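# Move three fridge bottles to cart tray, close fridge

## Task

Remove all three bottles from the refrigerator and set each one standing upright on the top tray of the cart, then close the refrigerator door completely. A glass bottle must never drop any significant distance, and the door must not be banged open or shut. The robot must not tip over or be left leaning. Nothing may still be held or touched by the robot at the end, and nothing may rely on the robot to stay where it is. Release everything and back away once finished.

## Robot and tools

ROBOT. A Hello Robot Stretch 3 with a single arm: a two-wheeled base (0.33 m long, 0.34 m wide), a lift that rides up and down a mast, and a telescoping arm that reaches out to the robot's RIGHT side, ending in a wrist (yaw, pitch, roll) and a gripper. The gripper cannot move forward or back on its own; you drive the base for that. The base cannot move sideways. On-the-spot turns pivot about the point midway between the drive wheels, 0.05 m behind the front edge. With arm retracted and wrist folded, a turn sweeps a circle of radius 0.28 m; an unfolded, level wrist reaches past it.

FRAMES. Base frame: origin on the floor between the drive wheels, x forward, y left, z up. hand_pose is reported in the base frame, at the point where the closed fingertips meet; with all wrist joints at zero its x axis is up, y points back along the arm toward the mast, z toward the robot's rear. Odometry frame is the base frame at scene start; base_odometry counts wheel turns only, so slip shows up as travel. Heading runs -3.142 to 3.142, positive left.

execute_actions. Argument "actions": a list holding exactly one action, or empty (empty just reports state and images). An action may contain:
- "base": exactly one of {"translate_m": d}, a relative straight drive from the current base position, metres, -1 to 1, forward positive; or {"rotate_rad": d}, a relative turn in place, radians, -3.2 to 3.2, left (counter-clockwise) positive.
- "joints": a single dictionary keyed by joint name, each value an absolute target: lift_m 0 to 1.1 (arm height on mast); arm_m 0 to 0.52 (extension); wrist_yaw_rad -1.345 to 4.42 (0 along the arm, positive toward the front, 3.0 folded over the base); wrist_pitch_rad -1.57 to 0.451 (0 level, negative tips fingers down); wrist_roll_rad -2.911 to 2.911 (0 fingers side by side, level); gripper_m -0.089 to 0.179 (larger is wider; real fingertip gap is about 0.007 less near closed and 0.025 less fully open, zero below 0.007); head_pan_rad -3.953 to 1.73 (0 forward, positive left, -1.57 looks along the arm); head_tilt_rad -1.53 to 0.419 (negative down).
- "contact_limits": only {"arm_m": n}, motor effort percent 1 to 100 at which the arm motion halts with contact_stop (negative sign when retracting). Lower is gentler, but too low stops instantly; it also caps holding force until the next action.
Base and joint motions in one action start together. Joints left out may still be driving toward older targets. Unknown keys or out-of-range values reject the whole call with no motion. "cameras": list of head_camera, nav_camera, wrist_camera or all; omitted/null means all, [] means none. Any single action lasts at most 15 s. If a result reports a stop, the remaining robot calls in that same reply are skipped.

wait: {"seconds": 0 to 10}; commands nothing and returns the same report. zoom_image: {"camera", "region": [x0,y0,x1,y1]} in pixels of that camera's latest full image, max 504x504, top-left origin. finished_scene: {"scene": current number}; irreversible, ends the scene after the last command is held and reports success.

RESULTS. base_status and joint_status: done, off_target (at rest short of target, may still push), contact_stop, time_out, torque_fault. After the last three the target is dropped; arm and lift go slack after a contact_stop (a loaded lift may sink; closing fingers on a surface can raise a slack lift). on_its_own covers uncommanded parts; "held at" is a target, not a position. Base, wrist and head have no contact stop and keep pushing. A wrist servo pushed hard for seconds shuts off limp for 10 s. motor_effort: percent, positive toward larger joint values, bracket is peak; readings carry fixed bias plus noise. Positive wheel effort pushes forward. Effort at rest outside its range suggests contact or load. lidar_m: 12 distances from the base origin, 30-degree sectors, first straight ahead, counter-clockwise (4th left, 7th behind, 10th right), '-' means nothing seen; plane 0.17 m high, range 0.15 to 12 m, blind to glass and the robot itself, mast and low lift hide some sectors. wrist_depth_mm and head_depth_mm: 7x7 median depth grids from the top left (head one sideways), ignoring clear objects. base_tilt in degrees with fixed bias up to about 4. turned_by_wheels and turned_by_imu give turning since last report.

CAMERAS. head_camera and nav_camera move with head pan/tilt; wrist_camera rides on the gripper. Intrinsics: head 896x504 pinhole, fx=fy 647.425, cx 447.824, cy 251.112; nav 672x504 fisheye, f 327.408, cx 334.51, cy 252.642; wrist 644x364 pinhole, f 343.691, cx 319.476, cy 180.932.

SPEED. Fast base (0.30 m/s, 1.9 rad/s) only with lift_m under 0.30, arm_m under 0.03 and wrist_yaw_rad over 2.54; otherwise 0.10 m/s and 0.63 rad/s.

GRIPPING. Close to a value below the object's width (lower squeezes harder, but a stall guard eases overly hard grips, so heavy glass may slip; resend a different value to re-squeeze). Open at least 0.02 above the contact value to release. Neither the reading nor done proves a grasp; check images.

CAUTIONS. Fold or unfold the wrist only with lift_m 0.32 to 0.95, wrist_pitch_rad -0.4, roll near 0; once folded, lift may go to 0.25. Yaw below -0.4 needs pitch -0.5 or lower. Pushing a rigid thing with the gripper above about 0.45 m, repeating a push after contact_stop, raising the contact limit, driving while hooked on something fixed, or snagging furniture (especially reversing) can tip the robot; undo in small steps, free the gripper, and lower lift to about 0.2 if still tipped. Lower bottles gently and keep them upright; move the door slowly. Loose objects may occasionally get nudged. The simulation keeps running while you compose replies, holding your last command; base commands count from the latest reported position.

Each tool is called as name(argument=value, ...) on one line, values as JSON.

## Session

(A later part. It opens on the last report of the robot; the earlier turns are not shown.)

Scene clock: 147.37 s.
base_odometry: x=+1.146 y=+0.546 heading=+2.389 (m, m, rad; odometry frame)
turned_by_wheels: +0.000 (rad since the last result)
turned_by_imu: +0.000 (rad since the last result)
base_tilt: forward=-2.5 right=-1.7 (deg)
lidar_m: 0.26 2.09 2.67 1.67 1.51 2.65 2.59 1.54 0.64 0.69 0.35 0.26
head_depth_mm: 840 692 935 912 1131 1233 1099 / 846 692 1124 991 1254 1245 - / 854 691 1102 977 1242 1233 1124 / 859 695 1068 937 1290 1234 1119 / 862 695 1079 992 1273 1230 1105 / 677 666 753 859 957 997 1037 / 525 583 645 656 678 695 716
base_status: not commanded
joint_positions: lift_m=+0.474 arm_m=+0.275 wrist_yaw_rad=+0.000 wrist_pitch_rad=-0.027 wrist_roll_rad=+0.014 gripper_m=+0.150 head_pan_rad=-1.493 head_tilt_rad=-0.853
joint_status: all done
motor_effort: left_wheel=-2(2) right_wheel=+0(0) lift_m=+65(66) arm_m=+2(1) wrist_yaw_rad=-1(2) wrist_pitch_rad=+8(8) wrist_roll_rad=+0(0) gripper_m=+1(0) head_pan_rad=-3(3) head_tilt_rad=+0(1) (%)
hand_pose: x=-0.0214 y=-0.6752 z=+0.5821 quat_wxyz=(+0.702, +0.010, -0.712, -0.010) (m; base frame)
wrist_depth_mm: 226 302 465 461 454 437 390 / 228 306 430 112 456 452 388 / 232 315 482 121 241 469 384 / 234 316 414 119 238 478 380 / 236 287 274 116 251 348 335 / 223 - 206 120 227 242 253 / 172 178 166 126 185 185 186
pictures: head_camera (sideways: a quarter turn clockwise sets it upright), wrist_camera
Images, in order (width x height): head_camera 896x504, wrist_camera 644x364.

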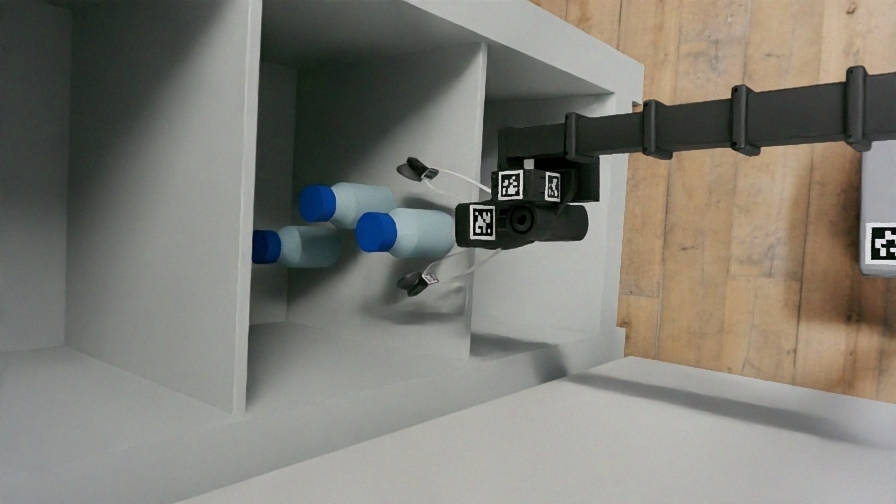

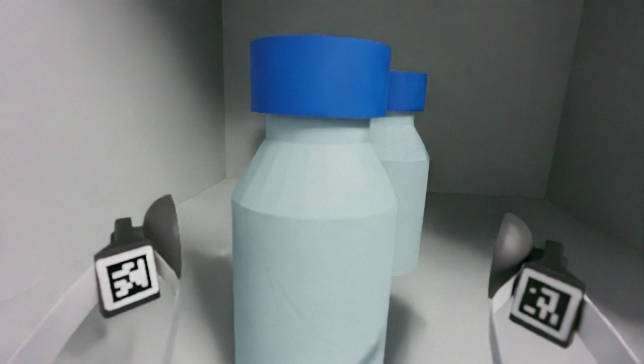

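execute_actions(actions=[{"base": {"translate_m": 0.01}, "joints": {"lift_m": 0.45, "arm_m": 0.268, "gripper_m": 0.11}}], cameras=["head_camera", "wrist_camera"])

Scene clock: 153.60 s.
base_odometry: x=+1.139 y=+0.553 heading=+2.389 (m, m, rad; odometry frame)
turned_by_wheels: +0.000 (rad since the last result)
turned_by_imu: +0.000 (rad since the last result)
base_tilt: forward=-2.5 right=-1.7 (deg)
lidar_m: 0.25 2.07 2.66 1.69 1.52 2.67 2.60 1.54 0.64 0.65 0.33 0.25
head_depth_mm: 838 690 974 922 1087 1234 1104 / 846 692 1123 1001 1264 1255 - / 852 693 1076 998 - 1230 1123 / 860 694 1080 955 1289 1235 1123 / 850 695 1078 978 1268 1240 1106 / 644 658 748 842 919 957 1001 / 519 573 614 629 650 667 688
base_status: done
joint_positions: lift_m=+0.451 arm_m=+0.268 wrist_yaw_rad=+0.000 wrist_pitch_rad=-0.026 wrist_roll_rad=+0.014 gripper_m=+0.110 head_pan_rad=-1.493 head_tilt_rad=-0.853
joint_status: all done
motor_effort: left_wheel=+0(5) right_wheel=+0(2) lift_m=+16(62) arm_m=-4(4) wrist_yaw_rad=+0(0) wrist_pitch_rad=+8(8) wrist_roll_rad=+0(0) gripper_m=+1(93) head_pan_rad=-3(3) head_tilt_rad=+1(1) (%)
hand_pose: x=-0.0214 y=-0.6688 z=+0.5586 quat_wxyz=(+0.702, +0.010, -0.712, -0.010) (m; base frame)
wrist_depth_mm: 216 288 476 115 124 447 407 / 219 295 491 123 236 462 401 / 220 299 465 118 128 474 397 / 222 302 398 118 129 472 380 / 216 251 241 122 134 303 288 / 180 192 177 128 174 - 202 / 148 144 146 133 145 147 157
pictures: head_camera (sideways: a quarter turn clockwise sets it upright), wrist_camera
Images, in order (width x height): head_camera 896x504, wrist_camera 644x364.

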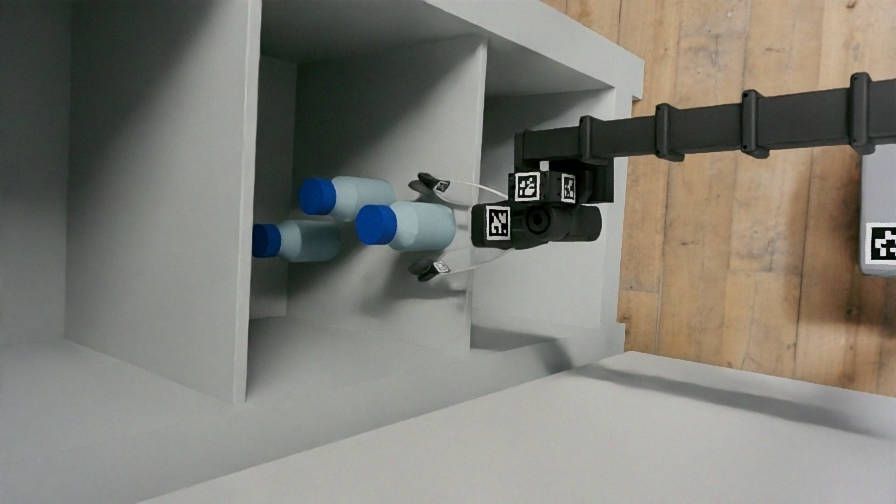

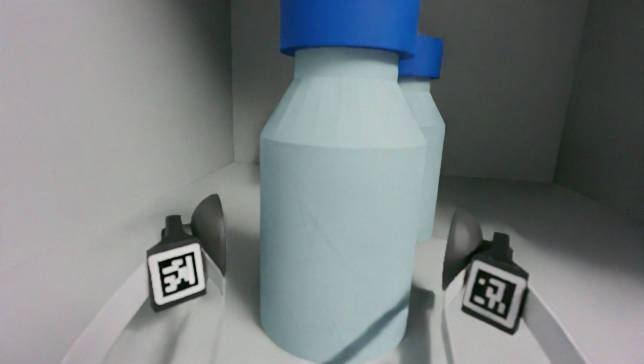

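execute_actions(actions=[{"joints": {"arm_m": 0.277, "gripper_m": 0.04}}], cameras=["wrist_camera"])

Scene clock: 157.10 s.
base_odometry: x=+1.139 y=+0.553 heading=+2.389 (m, m, rad; odometry frame)
turned_by_wheels: +0.000 (rad since the last result)
turned_by_imu: +0.000 (rad since the last result)
base_tilt: forward=-2.5 right=-1.8 (deg)
lidar_m: 0.25 2.07 2.68 1.69 1.52 2.66 2.60 1.55 0.64 0.65 0.33 0.25
head_depth_mm: 840 691 975 925 1086 1228 1102 / 848 691 1126 1000 1259 1251 - / 851 692 1077 982 1289 1233 1121 / 860 694 1077 953 1289 1232 1123 / 850 694 1083 981 1272 1237 1104 / 646 657 749 845 920 959 998 / 521 574 614 630 649 667 687
base_status: not commanded
joint_positions: lift_m=+0.451 arm_m=+0.277 wrist_yaw_rad=-0.001 wrist_pitch_rad=-0.026 wrist_roll_rad=+0.014 gripper_m=+0.041 head_pan_rad=-1.493 head_tilt_rad=-0.853
joint_status: all done
motor_effort: left_wheel=+0(1) right_wheel=+1(1) lift_m=+15(16) arm_m=+2(3) wrist_yaw_rad=+1(2) wrist_pitch_rad=+8(8) wrist_roll_rad=+0(0) gripper_m=-17(99) head_pan_rad=-3(3) head_tilt_rad=+1(0) (%)
hand_pose: x=-0.0218 y=-0.6772 z=+0.5586 quat_wxyz=(+0.702, +0.009, -0.712, -0.010) (m; base frame)
wrist_depth_mm: 216 289 467 104 112 439 410 / 218 295 485 111 222 454 404 / 221 299 426 106 116 466 397 / 221 303 362 106 114 468 384 / 216 250 127 110 115 281 288 / 181 183 130 114 119 200 203 / 142 145 140 119 139 152 156
pictures: wrist_camera
Images, in order (width x height): wrist_camera 644x364.

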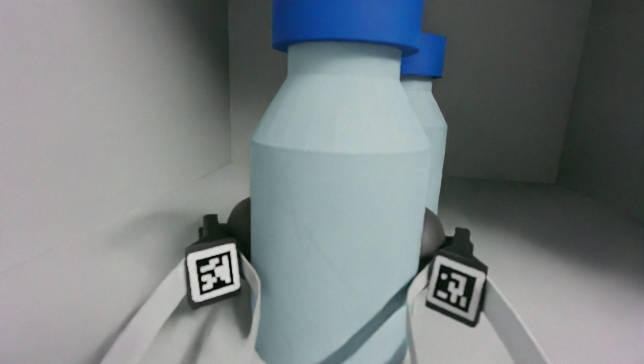

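execute_actions(actions=[{"joints": {"gripper_m": -0.02}}], cameras=[])

execute_actions(actions=[{"joints": {"lift_m": 0.485}}], cameras=["wrist_camera"])

Scene clock: 160.03 s.
base_odometry: x=+1.139 y=+0.553 heading=+2.389 (m, m, rad; odometry frame)
turned_by_wheels: +0.000 (rad since the last result)
turned_by_imu: +0.000 (rad since the last result)
base_tilt: forward=-2.6 right=-1.6 (deg)
lidar_m: 0.25 2.07 2.67 1.69 1.52 2.65 2.60 1.54 0.64 0.66 0.33 0.25
head_depth_mm: 838 692 972 924 1086 1234 1103 / 847 692 1125 997 1268 1255 - / 854 691 1075 976 1280 1229 1126 / 859 695 1076 957 1292 1237 1118 / 849 694 1077 979 1271 1235 1102 / 645 657 748 845 920 957 1003 / 520 573 612 630 649 668 685
base_status: not commanded
joint_positions: lift_m=+0.451 arm_m=+0.277 wrist_yaw_rad=-0.001 wrist_pitch_rad=-0.026 wrist_roll_rad=+0.014 gripper_m=-0.018 head_pan_rad=-1.493 head_tilt_rad=-0.853
joint_status: all done
motor_effort: left_wheel=-2(1) right_wheel=+1(0) lift_m=+15(15) arm_m=+1(2) wrist_yaw_rad=+1(2) wrist_pitch_rad=+8(8) wrist_roll_rad=+0(0) gripper_m=-45(99) head_pan_rad=-3(3) head_tilt_rad=+1(2) (%)
hand_pose: x=-0.0218 y=-0.6772 z=+0.5586 quat_wxyz=(+0.702, +0.009, -0.712, -0.010) (m; base frame)
wrist_depth_mm: 214 291 468 102 111 442 405 / 218 294 482 109 223 451 403 / 221 297 425 104 113 464 396 / 223 304 364 104 112 467 384 / 216 249 125 108 113 281 287 / 180 184 130 112 117 199 202 / 142 145 141 117 139 153 156
pictures: none
No camera images: the call's "cameras" was empty. Leave "cameras" out to get every camera's image.

Scene clock: 161.17 s.
base_odometry: x=+1.139 y=+0.553 heading=+2.389 (m, m, rad; odometry frame)
turned_by_wheels: +0.000 (rad since the last result)
turned_by_imu: +0.000 (rad since the last result)
base_tilt: forward=-2.5 right=-1.6 (deg)
lidar_m: 0.25 2.07 2.67 1.69 1.52 2.65 2.60 1.55 0.64 0.65 0.33 0.25
head_depth_mm: 841 693 971 927 1091 1230 1101 / 847 690 1123 1001 1264 1245 - / 850 693 1078 975 1281 1233 1116 / 859 693 1080 969 1296 1239 1123 / 850 695 1078 977 1265 1239 1106 / 645 657 749 843 919 960 1003 / 519 572 614 631 649 668 687
base_status: not commanded
joint_positions: lift_m=+0.484 arm_m=+0.277 wrist_yaw_rad=-0.001 wrist_pitch_rad=-0.056 wrist_roll_rad=+0.014 gripper_m=-0.012 head_pan_rad=-1.493 head_tilt_rad=-0.853
joint_status: all done
on_its_own: gripper_m is held at -0.011, not at your -0.020, by its stall guard, which is still easing
motor_effort: left_wheel=+0(1) right_wheel=+0(1) lift_m=+70(67) arm_m=+2(2) wrist_yaw_rad=+1(1) wrist_pitch_rad=+18(19) wrist_roll_rad=+0(0) gripper_m=-6(46) head_pan_rad=-3(3) head_tilt_rad=+1(1) (%)
hand_pose: x=-0.0218 y=-0.6762 z=+0.5843 quat_wxyz=(+0.702, +0.020, -0.711, -0.021) (m; base frame)
wrist_depth_mm: 214 289 470 102 111 433 410 / 218 293 481 109 222 448 403 / 220 300 426 105 114 471 396 / 222 303 400 104 112 477 390 / 226 284 125 108 113 335 342 / 212 227 130 112 117 244 247 / 177 181 176 117 174 191 193
pictures: wrist_camera
Images, in order (width x height): wrist_camera 644x364.

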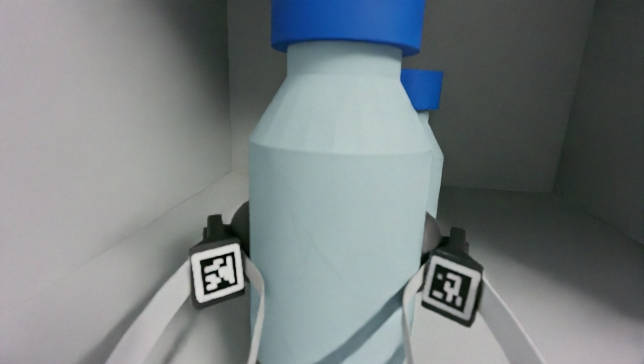

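execute_actions(actions=[{"joints": {"gripper_m": 0.012}}], cameras=["wrist_camera"])

wait(seconds=2)

Scene clock: 163.47 s.
base_odometry: x=+1.139 y=+0.553 heading=+2.389 (m, m, rad; odometry frame)
turned_by_wheels: +0.000 (rad since the last result)
turned_by_imu: +0.000 (rad since the last result)
base_tilt: forward=-2.5 right=-1.7 (deg)
lidar_m: 0.25 2.08 2.68 1.69 1.52 2.66 2.60 1.55 0.64 0.65 0.33 0.25
head_depth_mm: 838 691 973 925 1089 1231 1103 / 844 692 1123 1002 1262 1240 - / 853 693 1078 976 1288 1232 1124 / 859 693 1075 968 1287 1233 1124 / 849 694 1079 977 1269 1238 1102 / 644 656 749 844 918 962 1001 / 520 573 613 630 648 667 687
base_status: not commanded
joint_positions: lift_m=+0.484 arm_m=+0.277 wrist_yaw_rad=-0.001 wrist_pitch_rad=-0.056 wrist_roll_rad=+0.014 gripper_m=+0.014 head_pan_rad=-1.493 head_tilt_rad=-0.853
joint_status: all done
motor_effort: left_wheel=-2(2) right_wheel=+1(0) lift_m=+69(70) arm_m=+2(2) wrist_yaw_rad=+2(1) wrist_pitch_rad=+18(18) wrist_roll_rad=+0(0) gripper_m=-30(35) head_pan_rad=-3(3) head_tilt_rad=+0(0) (%)
hand_pose: x=-0.0218 y=-0.6762 z=+0.5843 quat_wxyz=(+0.702, +0.020, -0.711, -0.021) (m; base frame)
wrist_depth_mm: 214 289 465 102 111 437 408 / 217 294 483 110 222 450 403 / 219 298 429 105 114 470 399 / 224 305 401 104 112 481 391 / 227 285 125 108 113 335 341 / 212 227 130 112 117 246 248 / 178 181 175 117 174 190 193
pictures: wrist_camera
Images, in order (width x height): wrist_camera 644x364.

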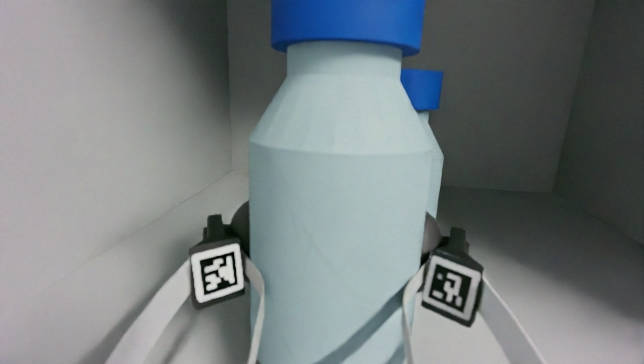

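Scene clock: 165.47 s.
base_odometry: x=+1.139 y=+0.553 heading=+2.389 (m, m, rad; odometry frame)
turned_by_wheels: +0.000 (rad since the last result)
turned_by_imu: +0.000 (rad since the last result)
base_tilt: forward=-2.5 right=-1.7 (deg)
lidar_m: 0.25 2.07 2.67 1.69 1.52 2.67 2.60 1.54 0.64 0.65 0.33 0.25
head_depth_mm: 839 691 974 924 1092 1233 1100 / 846 689 1122 996 1265 1250 - / 854 695 1078 977 1282 1235 1120 / 858 692 1076 968 1290 1233 1127 / 847 695 1078 979 1271 1239 1107 / 644 657 750 844 920 958 1000 / 519 573 613 631 648 671 688
base_status: not commanded
joint_positions: lift_m=+0.484 arm_m=+0.277 wrist_yaw_rad=-0.001 wrist_pitch_rad=-0.056 wrist_roll_rad=+0.014 gripper_m=+0.024 head_pan_rad=-1.493 head_tilt_rad=-0.853
joint_status: all done
on_its_own: gripper_m is held at +0.022, not at your +0.012, by its stall guard, which is still easing
motor_effort: left_wheel=-1(2) right_wheel=+0(0) lift_m=+70(70) arm_m=+2(2) wrist_yaw_rad=+2(1) wrist_pitch_rad=+17(18) wrist_roll_rad=+0(0) gripper_m=-24(35) head_pan_rad=-3(3) head_tilt_rad=+0(0) (%)
hand_pose: x=-0.0218 y=-0.6762 z=+0.5843 quat_wxyz=(+0.702, +0.020, -0.711, -0.021) (m; base frame)
wrist_depth_mm: 215 290 466 101 110 433 411 / 216 294 487 109 223 450 402 / 219 299 431 104 113 469 397 / 223 304 399 104 111 482 390 / 226 283 125 108 112 335 341 / 213 225 131 112 117 244 247 / 178 181 176 117 174 190 194
wait: 2.00 s; at rest by 0.27 s
pictures: head_camera (sideways: a quarter turn clockwise sets it upright), nav_camera (sideways: a quarter turn counterclockwise sets it upright), wrist_camera
Images, in order (width x height): head_camera 896x504, nav_camera 672x504, wrist_camera 644x364.

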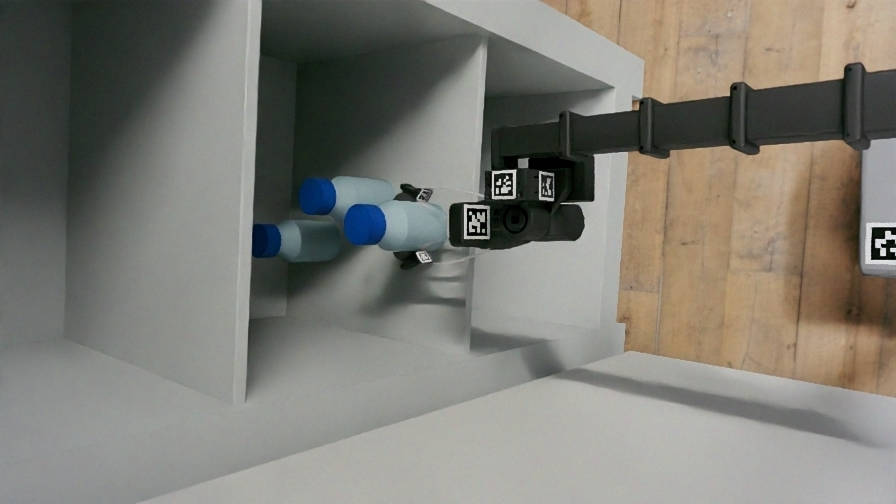

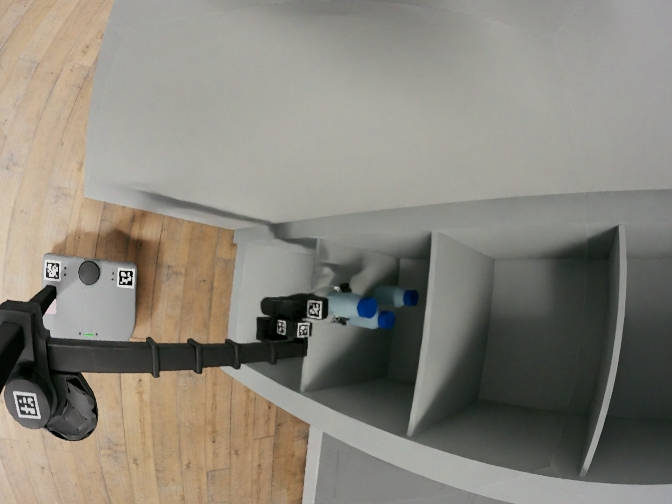

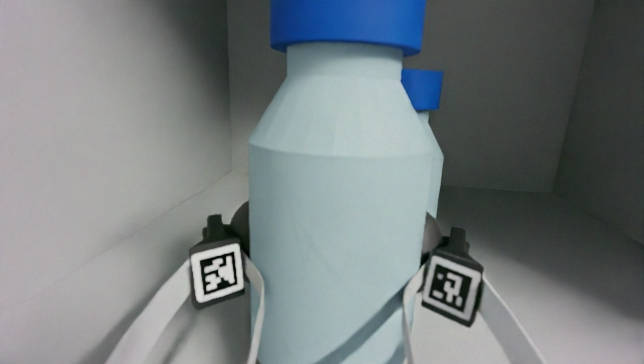

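wait(seconds=4)

Scene clock: 170.43 s.
base_odometry: x=+1.139 y=+0.553 heading=+2.389 (m, m, rad; odometry frame)
turned_by_wheels: +0.000 (rad since the last result)
turned_by_imu: +0.000 (rad since the last result)
base_tilt: forward=-2.5 right=-1.7 (deg)
lidar_m: 0.25 2.07 2.67 1.69 1.53 2.66 2.60 1.54 0.64 0.66 0.33 0.25
head_depth_mm: 840 691 970 924 1086 1233 1100 / 846 691 1121 997 1267 1246 - / 853 692 1076 976 1282 1237 1121 / 860 694 1074 966 1294 1233 1123 / 849 694 1077 980 1269 1238 1106 / 644 657 748 843 917 961 1000 / 520 573 613 631 647 667 687
base_status: not commanded
joint_positions: lift_m=+0.484 arm_m=+0.277 wrist_yaw_rad=-0.001 wrist_pitch_rad=-0.056 wrist_roll_rad=+0.014 gripper_m=+0.030 head_pan_rad=-1.493 head_tilt_rad=-0.853
joint_status: all done
on_its_own: gripper_m is held at +0.029, not at your +0.012, by its stall guard, which is not easing now
motor_effort: left_wheel=-1(2) right_wheel=+1(0) lift_m=+70(70) arm_m=+3(2) wrist_yaw_rad=+1(1) wrist_pitch_rad=+17(18) wrist_roll_rad=+0(0) gripper_m=-23(35) head_pan_rad=-3(3) head_tilt_rad=+1(0) (%)
hand_pose: x=-0.0218 y=-0.6762 z=+0.5843 quat_wxyz=(+0.702, +0.020, -0.711, -0.021) (m; base frame)
wrist_depth_mm: 214 289 467 102 110 436 408 / 218 294 489 109 222 453 401 / 220 300 426 105 114 467 397 / 223 304 402 104 112 478 390 / 226 283 126 108 113 336 339 / 212 226 131 113 117 244 248 / 178 180 176 118 174 190 194
wait: 4.00 s; at rest from the start
pictures: head_camera (sideways: a quarter turn clockwise sets it upright), nav_camera (sideways: a quarter turn counterclockwise sets it upright), wrist_camera
Images, in order (width x height): head_camera 896x504, nav_camera 672x504, wrist_camera 644x364.

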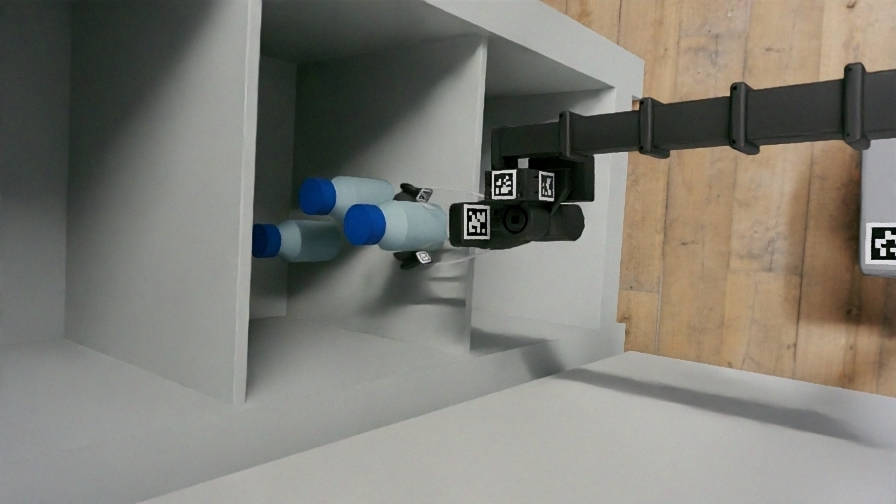

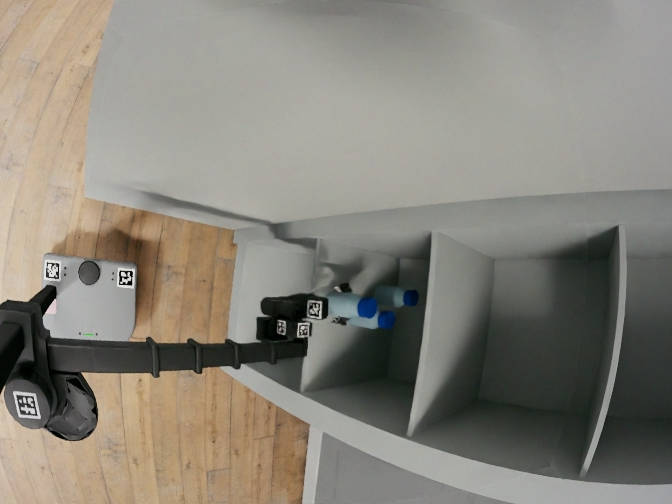

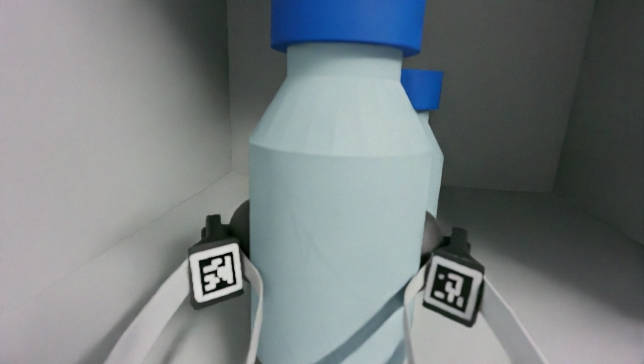

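execute_actions(actions=[{"joints": {"arm_m": 0.0, "lift_m": 0.58}}], cameras=["wrist_camera"])

execute_actions(actions=[{"base": {"rotate_rad": -0.98}, "joints": {"lift_m": 0.86, "head_pan_rad": -3.0, "head_tilt_rad": -0.5}}])

Scene clock: 203.07 s.
base_odometry: x=+1.139 y=+0.553 heading=+2.389 (m, m, rad; odometry frame)
turned_by_wheels: +0.000 (rad since the last result)
turned_by_imu: +0.000 (rad since the last result)
base_tilt: forward=-2.6 right=-1.7 (deg)
lidar_m: 0.25 2.07 2.67 1.69 1.52 2.65 2.60 1.54 0.64 0.65 0.33 0.25
head_depth_mm: 840 692 973 923 1087 1234 1107 / 846 693 1125 998 1265 1249 - / 852 693 1079 978 1238 1252 - / 858 695 1076 981 1238 1237 1108 / 849 696 1083 981 1275 1240 1102 / 645 658 748 843 918 954 1001 / 520 572 614 630 648 667 688
base_status: not commanded
joint_positions: lift_m=+0.579 arm_m=+0.000 wrist_yaw_rad=+0.000 wrist_pitch_rad=-0.058 wrist_roll_rad=+0.014 gripper_m=+0.030 head_pan_rad=-1.493 head_tilt_rad=-0.853
joint_status: all done
on_its_own: gripper_m is held at +0.029, not at your +0.012, by its stall guard, which is not easing now
motor_effort: left_wheel=-1(1) right_wheel=+0(0) lift_m=+69(71) arm_m=-3(4) wrist_yaw_rad=+1(1) wrist_pitch_rad=+18(18) wrist_roll_rad=+0(0) gripper_m=-22(22) head_pan_rad=-3(2) head_tilt_rad=+0(0) (%)
hand_pose: x=-0.0215 y=-0.3997 z=+0.6789 quat_wxyz=(+0.702, +0.021, -0.711, -0.021) (m; base frame)
wrist_depth_mm: 286 335 525 102 110 587 383 / 287 347 540 109 706 629 379 / 290 363 466 105 114 618 371 / 296 374 475 104 112 600 366 / 297 390 126 108 113 536 361 / 301 404 130 113 118 430 357 / 305 426 551 118 832 604 361
pictures: wrist_camera
Images, in order (width x height): wrist_camera 644x364.

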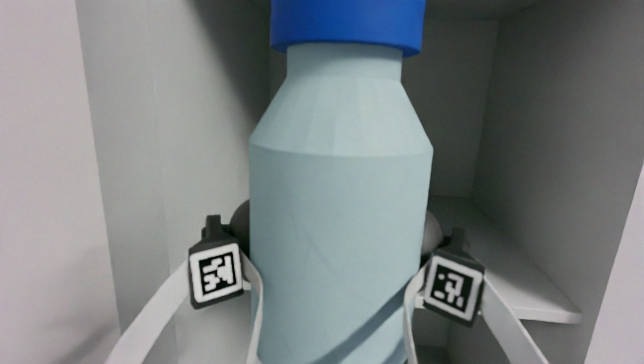

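Scene clock: 206.43 s.
base_odometry: x=+1.139 y=+0.553 heading=+1.409 (m, m, rad; odometry frame)
turned_by_wheels: -0.980 (rad since the last result)
turned_by_imu: -1.003 (rad since the last result)
base_tilt: forward=-2.4 right=-1.7 (deg)
lidar_m: 0.32 0.25 0.25 2.07 2.64 1.54 1.27 2.63 2.60 1.46 0.64 0.62
head_depth_mm: 2334 2461 1709 1776 1809 - - / 2520 2644 1583 1609 1713 - - / 2715 2912 1668 1788 1729 1552 1219 / 2936 3217 2965 2305 1839 1482 1252 / 2904 3109 3267 2427 1860 1498 1253 / 2650 2814 3046 2459 1864 1502 1259 / 2447 2630 2786 2470 1863 1507 1257
base_status: done
joint_positions: lift_m=+0.859 arm_m=+0.000 wrist_yaw_rad=+0.000 wrist_pitch_rad=-0.058 wrist_roll_rad=+0.014 gripper_m=+0.030 head_pan_rad=-2.993 head_tilt_rad=-0.507
joint_status: all done
on_its_own: gripper_m is held at +0.029, not at your +0.012, by its stall guard, which is not easing now
motor_effort: left_wheel=+4(9) right_wheel=-2(5) lift_m=+69(73) arm_m=-4(4) wrist_yaw_rad=+0(1) wrist_pitch_rad=+18(18) wrist_roll_rad=+0(0) gripper_m=-22(22) head_pan_rad=-3(28) head_tilt_rad=+2(14) (%)
hand_pose: x=-0.0215 y=-0.3997 z=+0.9588 quat_wxyz=(+0.702, +0.021, -0.711, -0.021) (m; base frame)
wrist_depth_mm: 349 924 - 102 110 - - / 358 943 - 109 - - - / 367 992 - 105 114 - - / 374 - - 104 112 - - / 385 - 126 108 113 - - / 398 - 132 113 118 - - / 413 - - 118 - - -
pictures: head_camera (sideways: a quarter turn clockwise sets it upright), nav_camera (sideways: a quarter turn counterclockwise sets it upright), wrist_camera
Images, in order (width x height): head_camera 896x504, nav_camera 672x504, wrist_camera 644x364.

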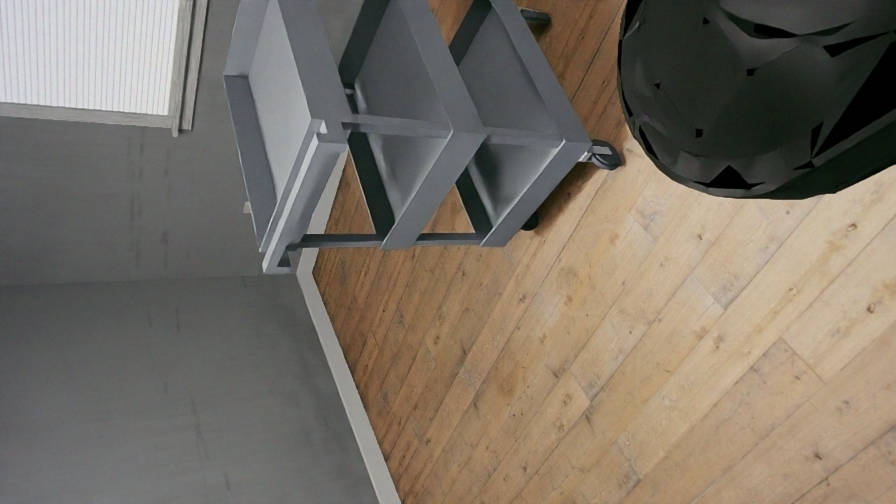

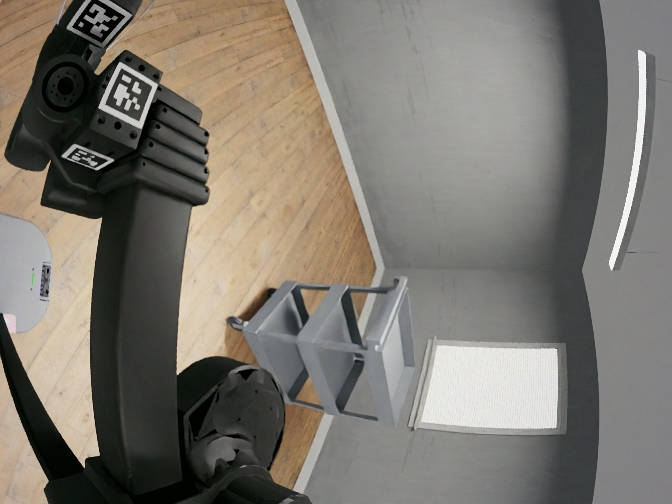

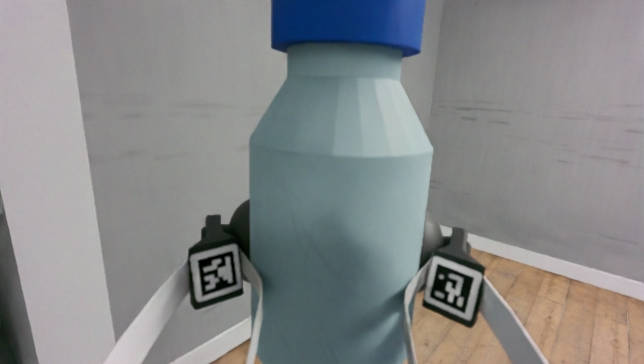

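execute_actions(actions=[{"base": {"translate_m": -0.78}, "joints": {"head_pan_rad": -1.57, "head_tilt_rad": -0.6}}], cameras=[])

execute_actions(actions=[{"base": {"rotate_rad": -1.6}}])

Scene clock: 218.87 s.
base_odometry: x=+1.013 y=-0.217 heading=+1.409 (m, m, rad; odometry frame)
turned_by_wheels: +0.000 (rad since the last result)
turned_by_imu: -0.003 (rad since the last result)
base_tilt: forward=-2.5 right=-1.6 (deg)
lidar_m: 0.92 0.92 2.28 2.52 2.02 0.49 0.49 2.16 2.13 2.27 1.80 1.23
head_depth_mm: 1783 1952 2151 2114 1679 1469 - / 1890 2067 2296 2146 1689 1470 - / 1997 2192 2461 2128 1654 1431 - / 2127 2356 2598 405 431 - 1178 / 2228 2475 2696 2145 1653 1401 1199 / 2084 2266 2432 2169 1707 1416 1206 / 1883 2011 2168 2157 1716 1416 1205
base_status: done
joint_positions: lift_m=+0.859 arm_m=+0.000 wrist_yaw_rad=+0.000 wrist_pitch_rad=-0.058 wrist_roll_rad=+0.014 gripper_m=+0.030 head_pan_rad=-1.577 head_tilt_rad=-0.593
joint_status: all done
on_its_own: gripper_m is held at +0.029, not at your +0.012, by its stall guard, which is not easing now
motor_effort: left_wheel=+4(5) right_wheel=-3(6) lift_m=+69(69) arm_m=-3(4) wrist_yaw_rad=+0(0) wrist_pitch_rad=+18(18) wrist_roll_rad=+0(0) gripper_m=-21(22) head_pan_rad=+2(29) head_tilt_rad=-3(11) (%)
hand_pose: x=-0.0215 y=-0.3997 z=+0.9588 quat_wxyz=(+0.702, +0.021, -0.711, -0.021) (m; base frame)
wrist_depth_mm: - - - 102 110 - - / - - - 109 - - - / - - - 104 114 - - / - - - 104 112 - - / - - 126 108 113 - - / - - 132 113 117 - - / - - - 117 - - -
pictures: none
No camera images: the call's "cameras" was empty. Leave "cameras" out to get every camera's image.

Scene clock: 222.33 s.
base_odometry: x=+1.013 y=-0.217 heading=-0.191 (m, m, rad; odometry frame)
turned_by_wheels: -1.600 (rad since the last result)
turned_by_imu: -1.637 (rad since the last result)
base_tilt: forward=-2.4 right=-1.7 (deg)
lidar_m: 2.25 1.81 1.23 0.95 0.92 2.28 2.64 2.04 0.52 0.49 2.17 2.12
head_depth_mm: 1661 1806 1073 860 1144 1345 - / 1739 1930 1127 833 1020 938 - / 1827 2033 1126 834 621 844 - / 1936 2169 1081 405 431 - 1181 / 2078 2314 2440 773 1057 1283 1206 / 2199 2483 2741 926 1607 1409 1202 / 2273 2479 2616 2078 1718 1418 1197
base_status: done
joint_positions: lift_m=+0.859 arm_m=+0.000 wrist_yaw_rad=+0.000 wrist_pitch_rad=-0.058 wrist_roll_rad=+0.014 gripper_m=+0.030 head_pan_rad=-1.577 head_tilt_rad=-0.593
joint_status: not commanded
on_its_own: gripper_m is held at +0.029, not at your +0.012, by its stall guard, which is not easing now
motor_effort: left_wheel=+4(8) right_wheel=-3(5) lift_m=+69(69) arm_m=-3(4) wrist_yaw_rad=+0(1) wrist_pitch_rad=+18(18) wrist_roll_rad=+0(0) gripper_m=-23(21) head_pan_rad=+2(2) head_tilt_rad=-2(3) (%)
hand_pose: x=-0.0215 y=-0.3997 z=+0.9588 quat_wxyz=(+0.702, +0.021, -0.711, -0.021) (m; base frame)
wrist_depth_mm: - - - 102 110 - - / - - - 109 - - - / - - - 105 114 - - / - - 627 104 112 832 - / - - 126 108 113 632 643 / - - 131 112 118 379 - / - - 750 117 262 331 -
pictures: head_camera (sideways: a quarter turn clockwise sets it upright), nav_camera (sideways: a quarter turn counterclockwise sets it upright), wrist_camera
Images, in order (width x height): head_camera 896x504, nav_camera 672x504, wrist_camera 644x364.

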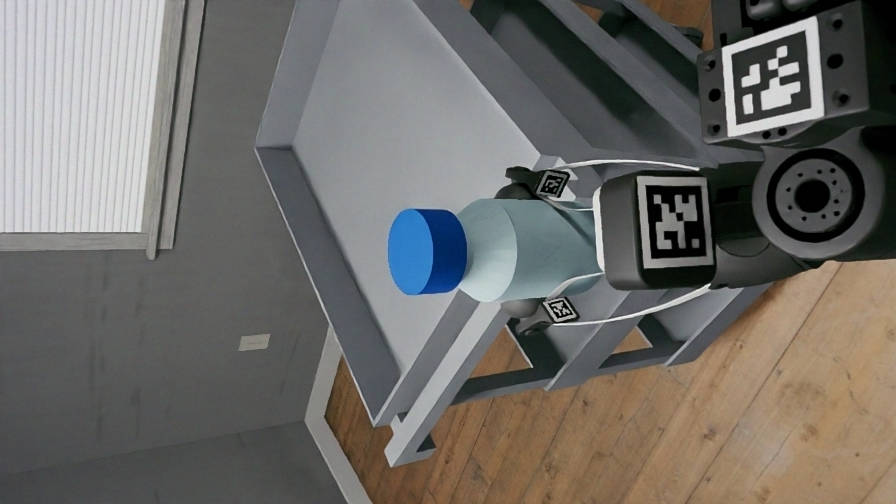

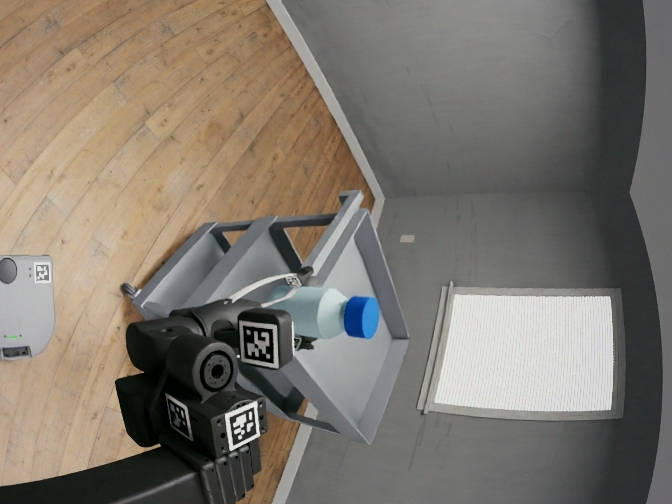

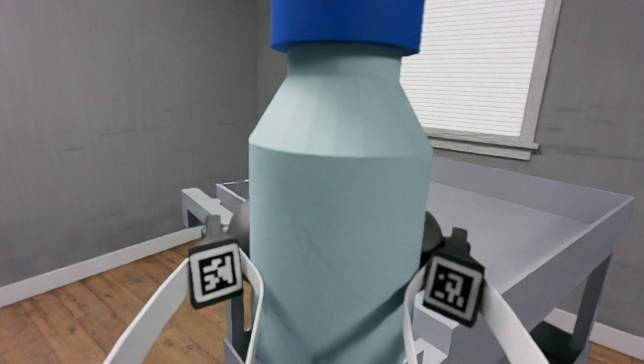

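execute_actions(actions=[{"base": {"translate_m": -0.09}, "joints": {"arm_m": 0.515, "head_tilt_rad": -0.5}}])

Scene clock: 235.40 s.
base_odometry: x=+0.925 y=-0.200 heading=-0.190 (m, m, rad; odometry frame)
turned_by_wheels: +0.000 (rad since the last result)
turned_by_imu: -0.001 (rad since the last result)
base_tilt: forward=-2.5 right=-1.7 (deg)
lidar_m: 2.34 1.87 1.27 0.90 2.63 2.18 2.56 1.99 0.63 0.48 0.74 2.20
head_depth_mm: 1607 1741 1885 989 1126 - 1215 / 1692 1834 1957 - 1088 1212 1192 / 1782 1931 2076 909 712 952 1104 / 1879 2057 1496 915 726 736 859 / 1999 2219 2425 966 672 929 1163 / 2143 2335 2700 938 740 1152 1226 / 2275 2478 2684 910 1742 1511 1263
base_status: done
joint_positions: lift_m=+0.859 arm_m=+0.515 wrist_yaw_rad=+0.000 wrist_pitch_rad=-0.058 wrist_roll_rad=+0.014 gripper_m=+0.030 head_pan_rad=-1.577 head_tilt_rad=-0.507
joint_status: all done
on_its_own: gripper_m is held at +0.029, not at your +0.012, by its stall guard, which is not easing now
motor_effort: left_wheel=+4(5) right_wheel=-2(6) lift_m=+69(69) arm_m=+2(3) wrist_yaw_rad=+0(1) wrist_pitch_rad=+18(18) wrist_roll_rad=+0(0) gripper_m=-22(22) head_pan_rad=+2(2) head_tilt_rad=+2(11) (%)
hand_pose: x=-0.0215 y=-0.9140 z=+0.9588 quat_wxyz=(+0.702, +0.021, -0.711, -0.021) (m; base frame)
wrist_depth_mm: - - - 102 110 - 994 / - - - 109 - - 996 / - - - 105 114 - - / - - - 104 112 - - / - - 126 108 113 - - / - - 131 113 118 402 364 / - 258 281 117 322 350 343
pictures: head_camera (sideways: a quarter turn clockwise sets it upright), nav_camera (sideways: a quarter turn counterclockwise sets it upright), wrist_camera
Images, in order (width x height): head_camera 896x504, nav_camera 672x504, wrist_camera 644x364.

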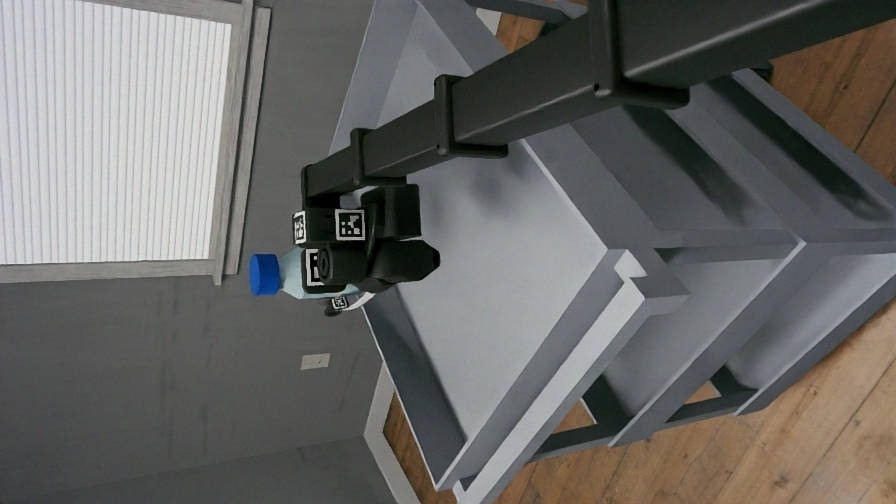

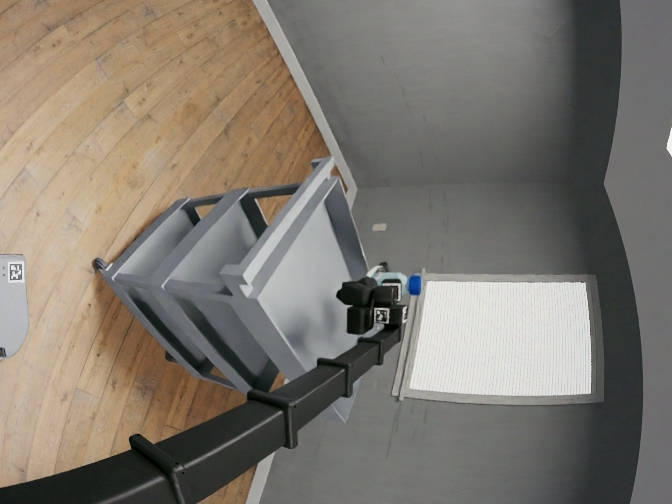

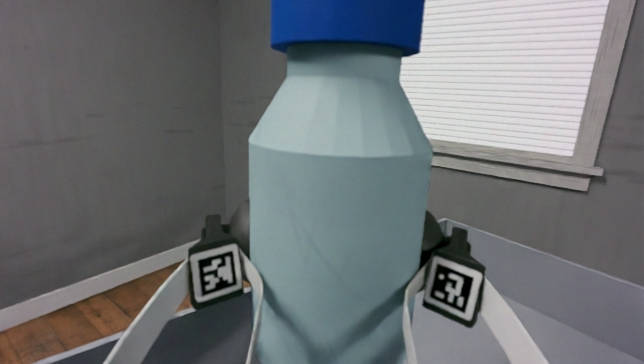

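execute_actions(actions=[{"joints": {"lift_m": 0.765, "wrist_pitch_rad": 0.03}}], cameras=["head_camera", "wrist_camera"])

Scene clock: 239.63 s.
base_odometry: x=+0.925 y=-0.200 heading=-0.190 (m, m, rad; odometry frame)
turned_by_wheels: +0.000 (rad since the last result)
turned_by_imu: +0.000 (rad since the last result)
base_tilt: forward=-2.5 right=-1.7 (deg)
lidar_m: 2.33 1.86 1.27 0.90 2.63 2.19 2.58 1.99 0.63 0.48 0.75 2.19
head_depth_mm: 1616 1735 1862 983 1173 1438 - / 1688 1833 1948 952 952 - 1187 / 1787 1930 2022 - 723 955 1103 / 1879 2067 2157 - 725 736 857 / 1992 2206 2406 960 670 932 1164 / 2122 2349 2666 936 740 1157 1226 / 2288 2460 2707 908 1749 1504 1260
base_status: not commanded
joint_positions: lift_m=+0.766 arm_m=+0.515 wrist_yaw_rad=+0.000 wrist_pitch_rad=-0.037 wrist_roll_rad=+0.014 gripper_m=+0.030 head_pan_rad=-1.577 head_tilt_rad=-0.507
joint_status: wrist_pitch_rad off_target (ended at -0.037, target +0.030); the others done
on_its_own: gripper_m is held at +0.029, not at your +0.012, by its stall guard, which is not easing now
motor_effort: left_wheel=+3(4) right_wheel=-3(2) lift_m=+20(69) arm_m=+3(2) wrist_yaw_rad=+0(0) wrist_pitch_rad=+21(23) wrist_roll_rad=+0(0) gripper_m=-22(22) head_pan_rad=+2(2) head_tilt_rad=+2(2) (%)
hand_pose: x=-0.0215 y=-0.9148 z=+0.8707 quat_wxyz=(+0.702, +0.013, -0.712, -0.014) (m; base frame)
wrist_depth_mm: - - - 101 110 - 995 / - - - 109 - - 986 / - - - 105 114 - - / - - - 104 112 430 997 / 204 228 126 108 113 389 341 / 202 227 131 113 117 289 292 / 201 210 205 117 203 223 228
pictures: head_camera (sideways: a quarter turn clockwise sets it upright), wrist_camera
Images, in order (width x height): head_camera 896x504, wrist_camera 644x364.

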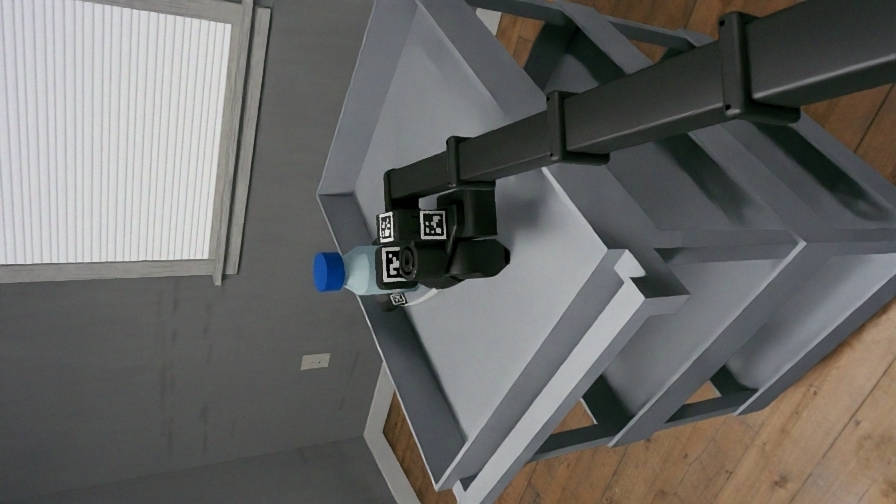

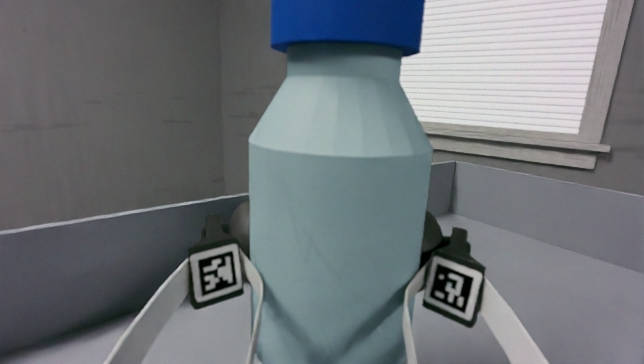

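execute_actions(actions=[{"joints": {"lift_m": 0.728}}], cameras=["head_camera", "wrist_camera"])

Scene clock: 243.23 s.
base_odometry: x=+0.925 y=-0.200 heading=-0.190 (m, m, rad; odometry frame)
turned_by_wheels: +0.000 (rad since the last result)
turned_by_imu: +0.000 (rad since the last result)
base_tilt: forward=-2.5 right=-1.7 (deg)
lidar_m: 2.34 1.86 1.27 0.90 2.64 2.19 2.58 1.99 0.63 0.48 0.75 2.20
head_depth_mm: 1606 1736 1873 988 1172 1409 - / 1698 1830 1926 950 1094 - 1180 / 1774 1929 2030 1044 673 953 1105 / 1889 2068 2202 - 725 735 855 / 1983 2175 2411 959 671 933 1165 / 2112 2355 2642 941 740 1153 1229 / 2267 2489 2701 910 1749 1508 1260
base_status: not commanded
joint_positions: lift_m=+0.729 arm_m=+0.515 wrist_yaw_rad=+0.000 wrist_pitch_rad=-0.037 wrist_roll_rad=+0.014 gripper_m=+0.030 head_pan_rad=-1.577 head_tilt_rad=-0.507
joint_status: all done
on_its_own: gripper_m is held at +0.029, not at your +0.012, by its stall guard, which is not easing now
motor_effort: left_wheel=+4(3) right_wheel=-2(3) lift_m=+20(18) arm_m=+2(3) wrist_yaw_rad=+0(1) wrist_pitch_rad=+21(21) wrist_roll_rad=+0(0) gripper_m=-22(23) head_pan_rad=+2(2) head_tilt_rad=+1(2) (%)
hand_pose: x=-0.0215 y=-0.9148 z=+0.8339 quat_wxyz=(+0.702, +0.013, -0.712, -0.013) (m; base frame)
wrist_depth_mm: - - - 102 110 - 994 / - - - 109 - - 997 / - - - 105 114 - - / 194 217 244 104 112 395 337 / 197 224 126 108 113 303 311 / 195 199 132 113 118 217 220 / 156 158 154 118 152 168 171
pictures: head_camera (sideways: a quarter turn clockwise sets it upright), wrist_camera
Images, in order (width x height): head_camera 896x504, wrist_camera 644x364.

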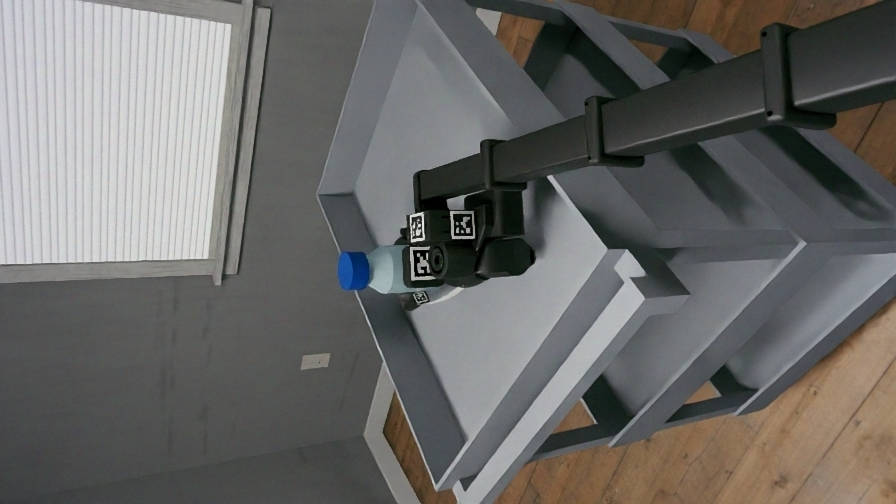

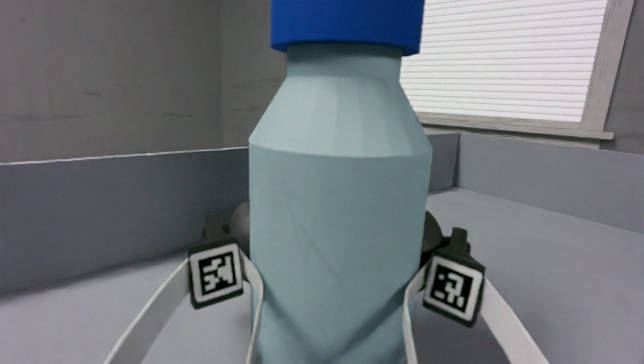

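execute_actions(actions=[{"joints": {"lift_m": 0.717}}], cameras=["wrist_camera"])

Scene clock: 245.83 s.
base_odometry: x=+0.925 y=-0.200 heading=-0.191 (m, m, rad; odometry frame)
turned_by_wheels: +0.000 (rad since the last result)
turned_by_imu: +0.000 (rad since the last result)
base_tilt: forward=-2.4 right=-1.7 (deg)
lidar_m: 2.34 1.86 1.27 0.90 2.63 2.19 2.57 1.98 0.63 0.48 0.75 2.20
head_depth_mm: 1601 1734 1870 992 1173 1364 1270 / 1692 1827 1961 950 1082 - 1169 / 1783 1943 2038 1049 676 954 1105 / 1876 2070 2183 - 726 740 863 / 2001 2198 2440 963 675 933 1173 / 2125 2371 2680 941 783 1157 1228 / 2269 2461 2670 911 1759 1512 1259
base_status: not commanded
joint_positions: lift_m=+0.720 arm_m=+0.515 wrist_yaw_rad=+0.000 wrist_pitch_rad=-0.007 wrist_roll_rad=+0.011 gripper_m=+0.030 head_pan_rad=-1.577 head_tilt_rad=-0.507
joint_status: lift_m contact_stop (moved -0.008 of -0.012)
on_its_own: gripper_m is held at +0.029, not at your +0.012, by its stall guard, which is not easing now; lift_m is slack since a contact_stop, until your next command for it
motor_effort: left_wheel=+0(4) right_wheel=-2(3) lift_m=+40(48) arm_m=+2(2) wrist_yaw_rad=+0(0) wrist_pitch_rad=+12(21) wrist_roll_rad=+1(1) gripper_m=-21(21) head_pan_rad=+2(2) head_tilt_rad=+2(2) (%)
hand_pose: x=-0.0215 y=-0.9157 z=+0.8330 quat_wxyz=(+0.703, +0.003, -0.711, -0.003) (m; base frame)
wrist_depth_mm: - - - 102 110 - 977 / - - - 109 - - 999 / - - - 105 114 - - / 197 224 243 104 112 402 346 / 198 225 126 108 113 332 321 / 195 210 131 113 117 230 233 / 161 163 159 117 158 174 178
pictures: wrist_camera
Images, in order (width x height): wrist_camera 644x364.

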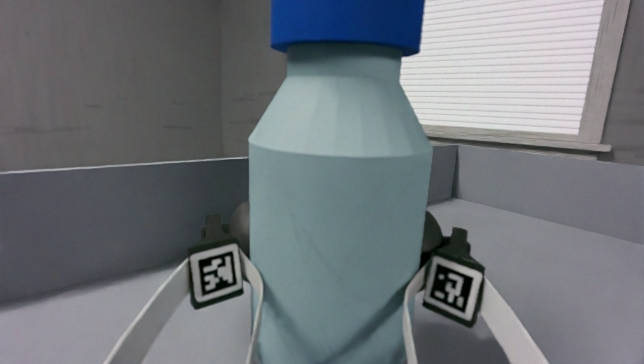

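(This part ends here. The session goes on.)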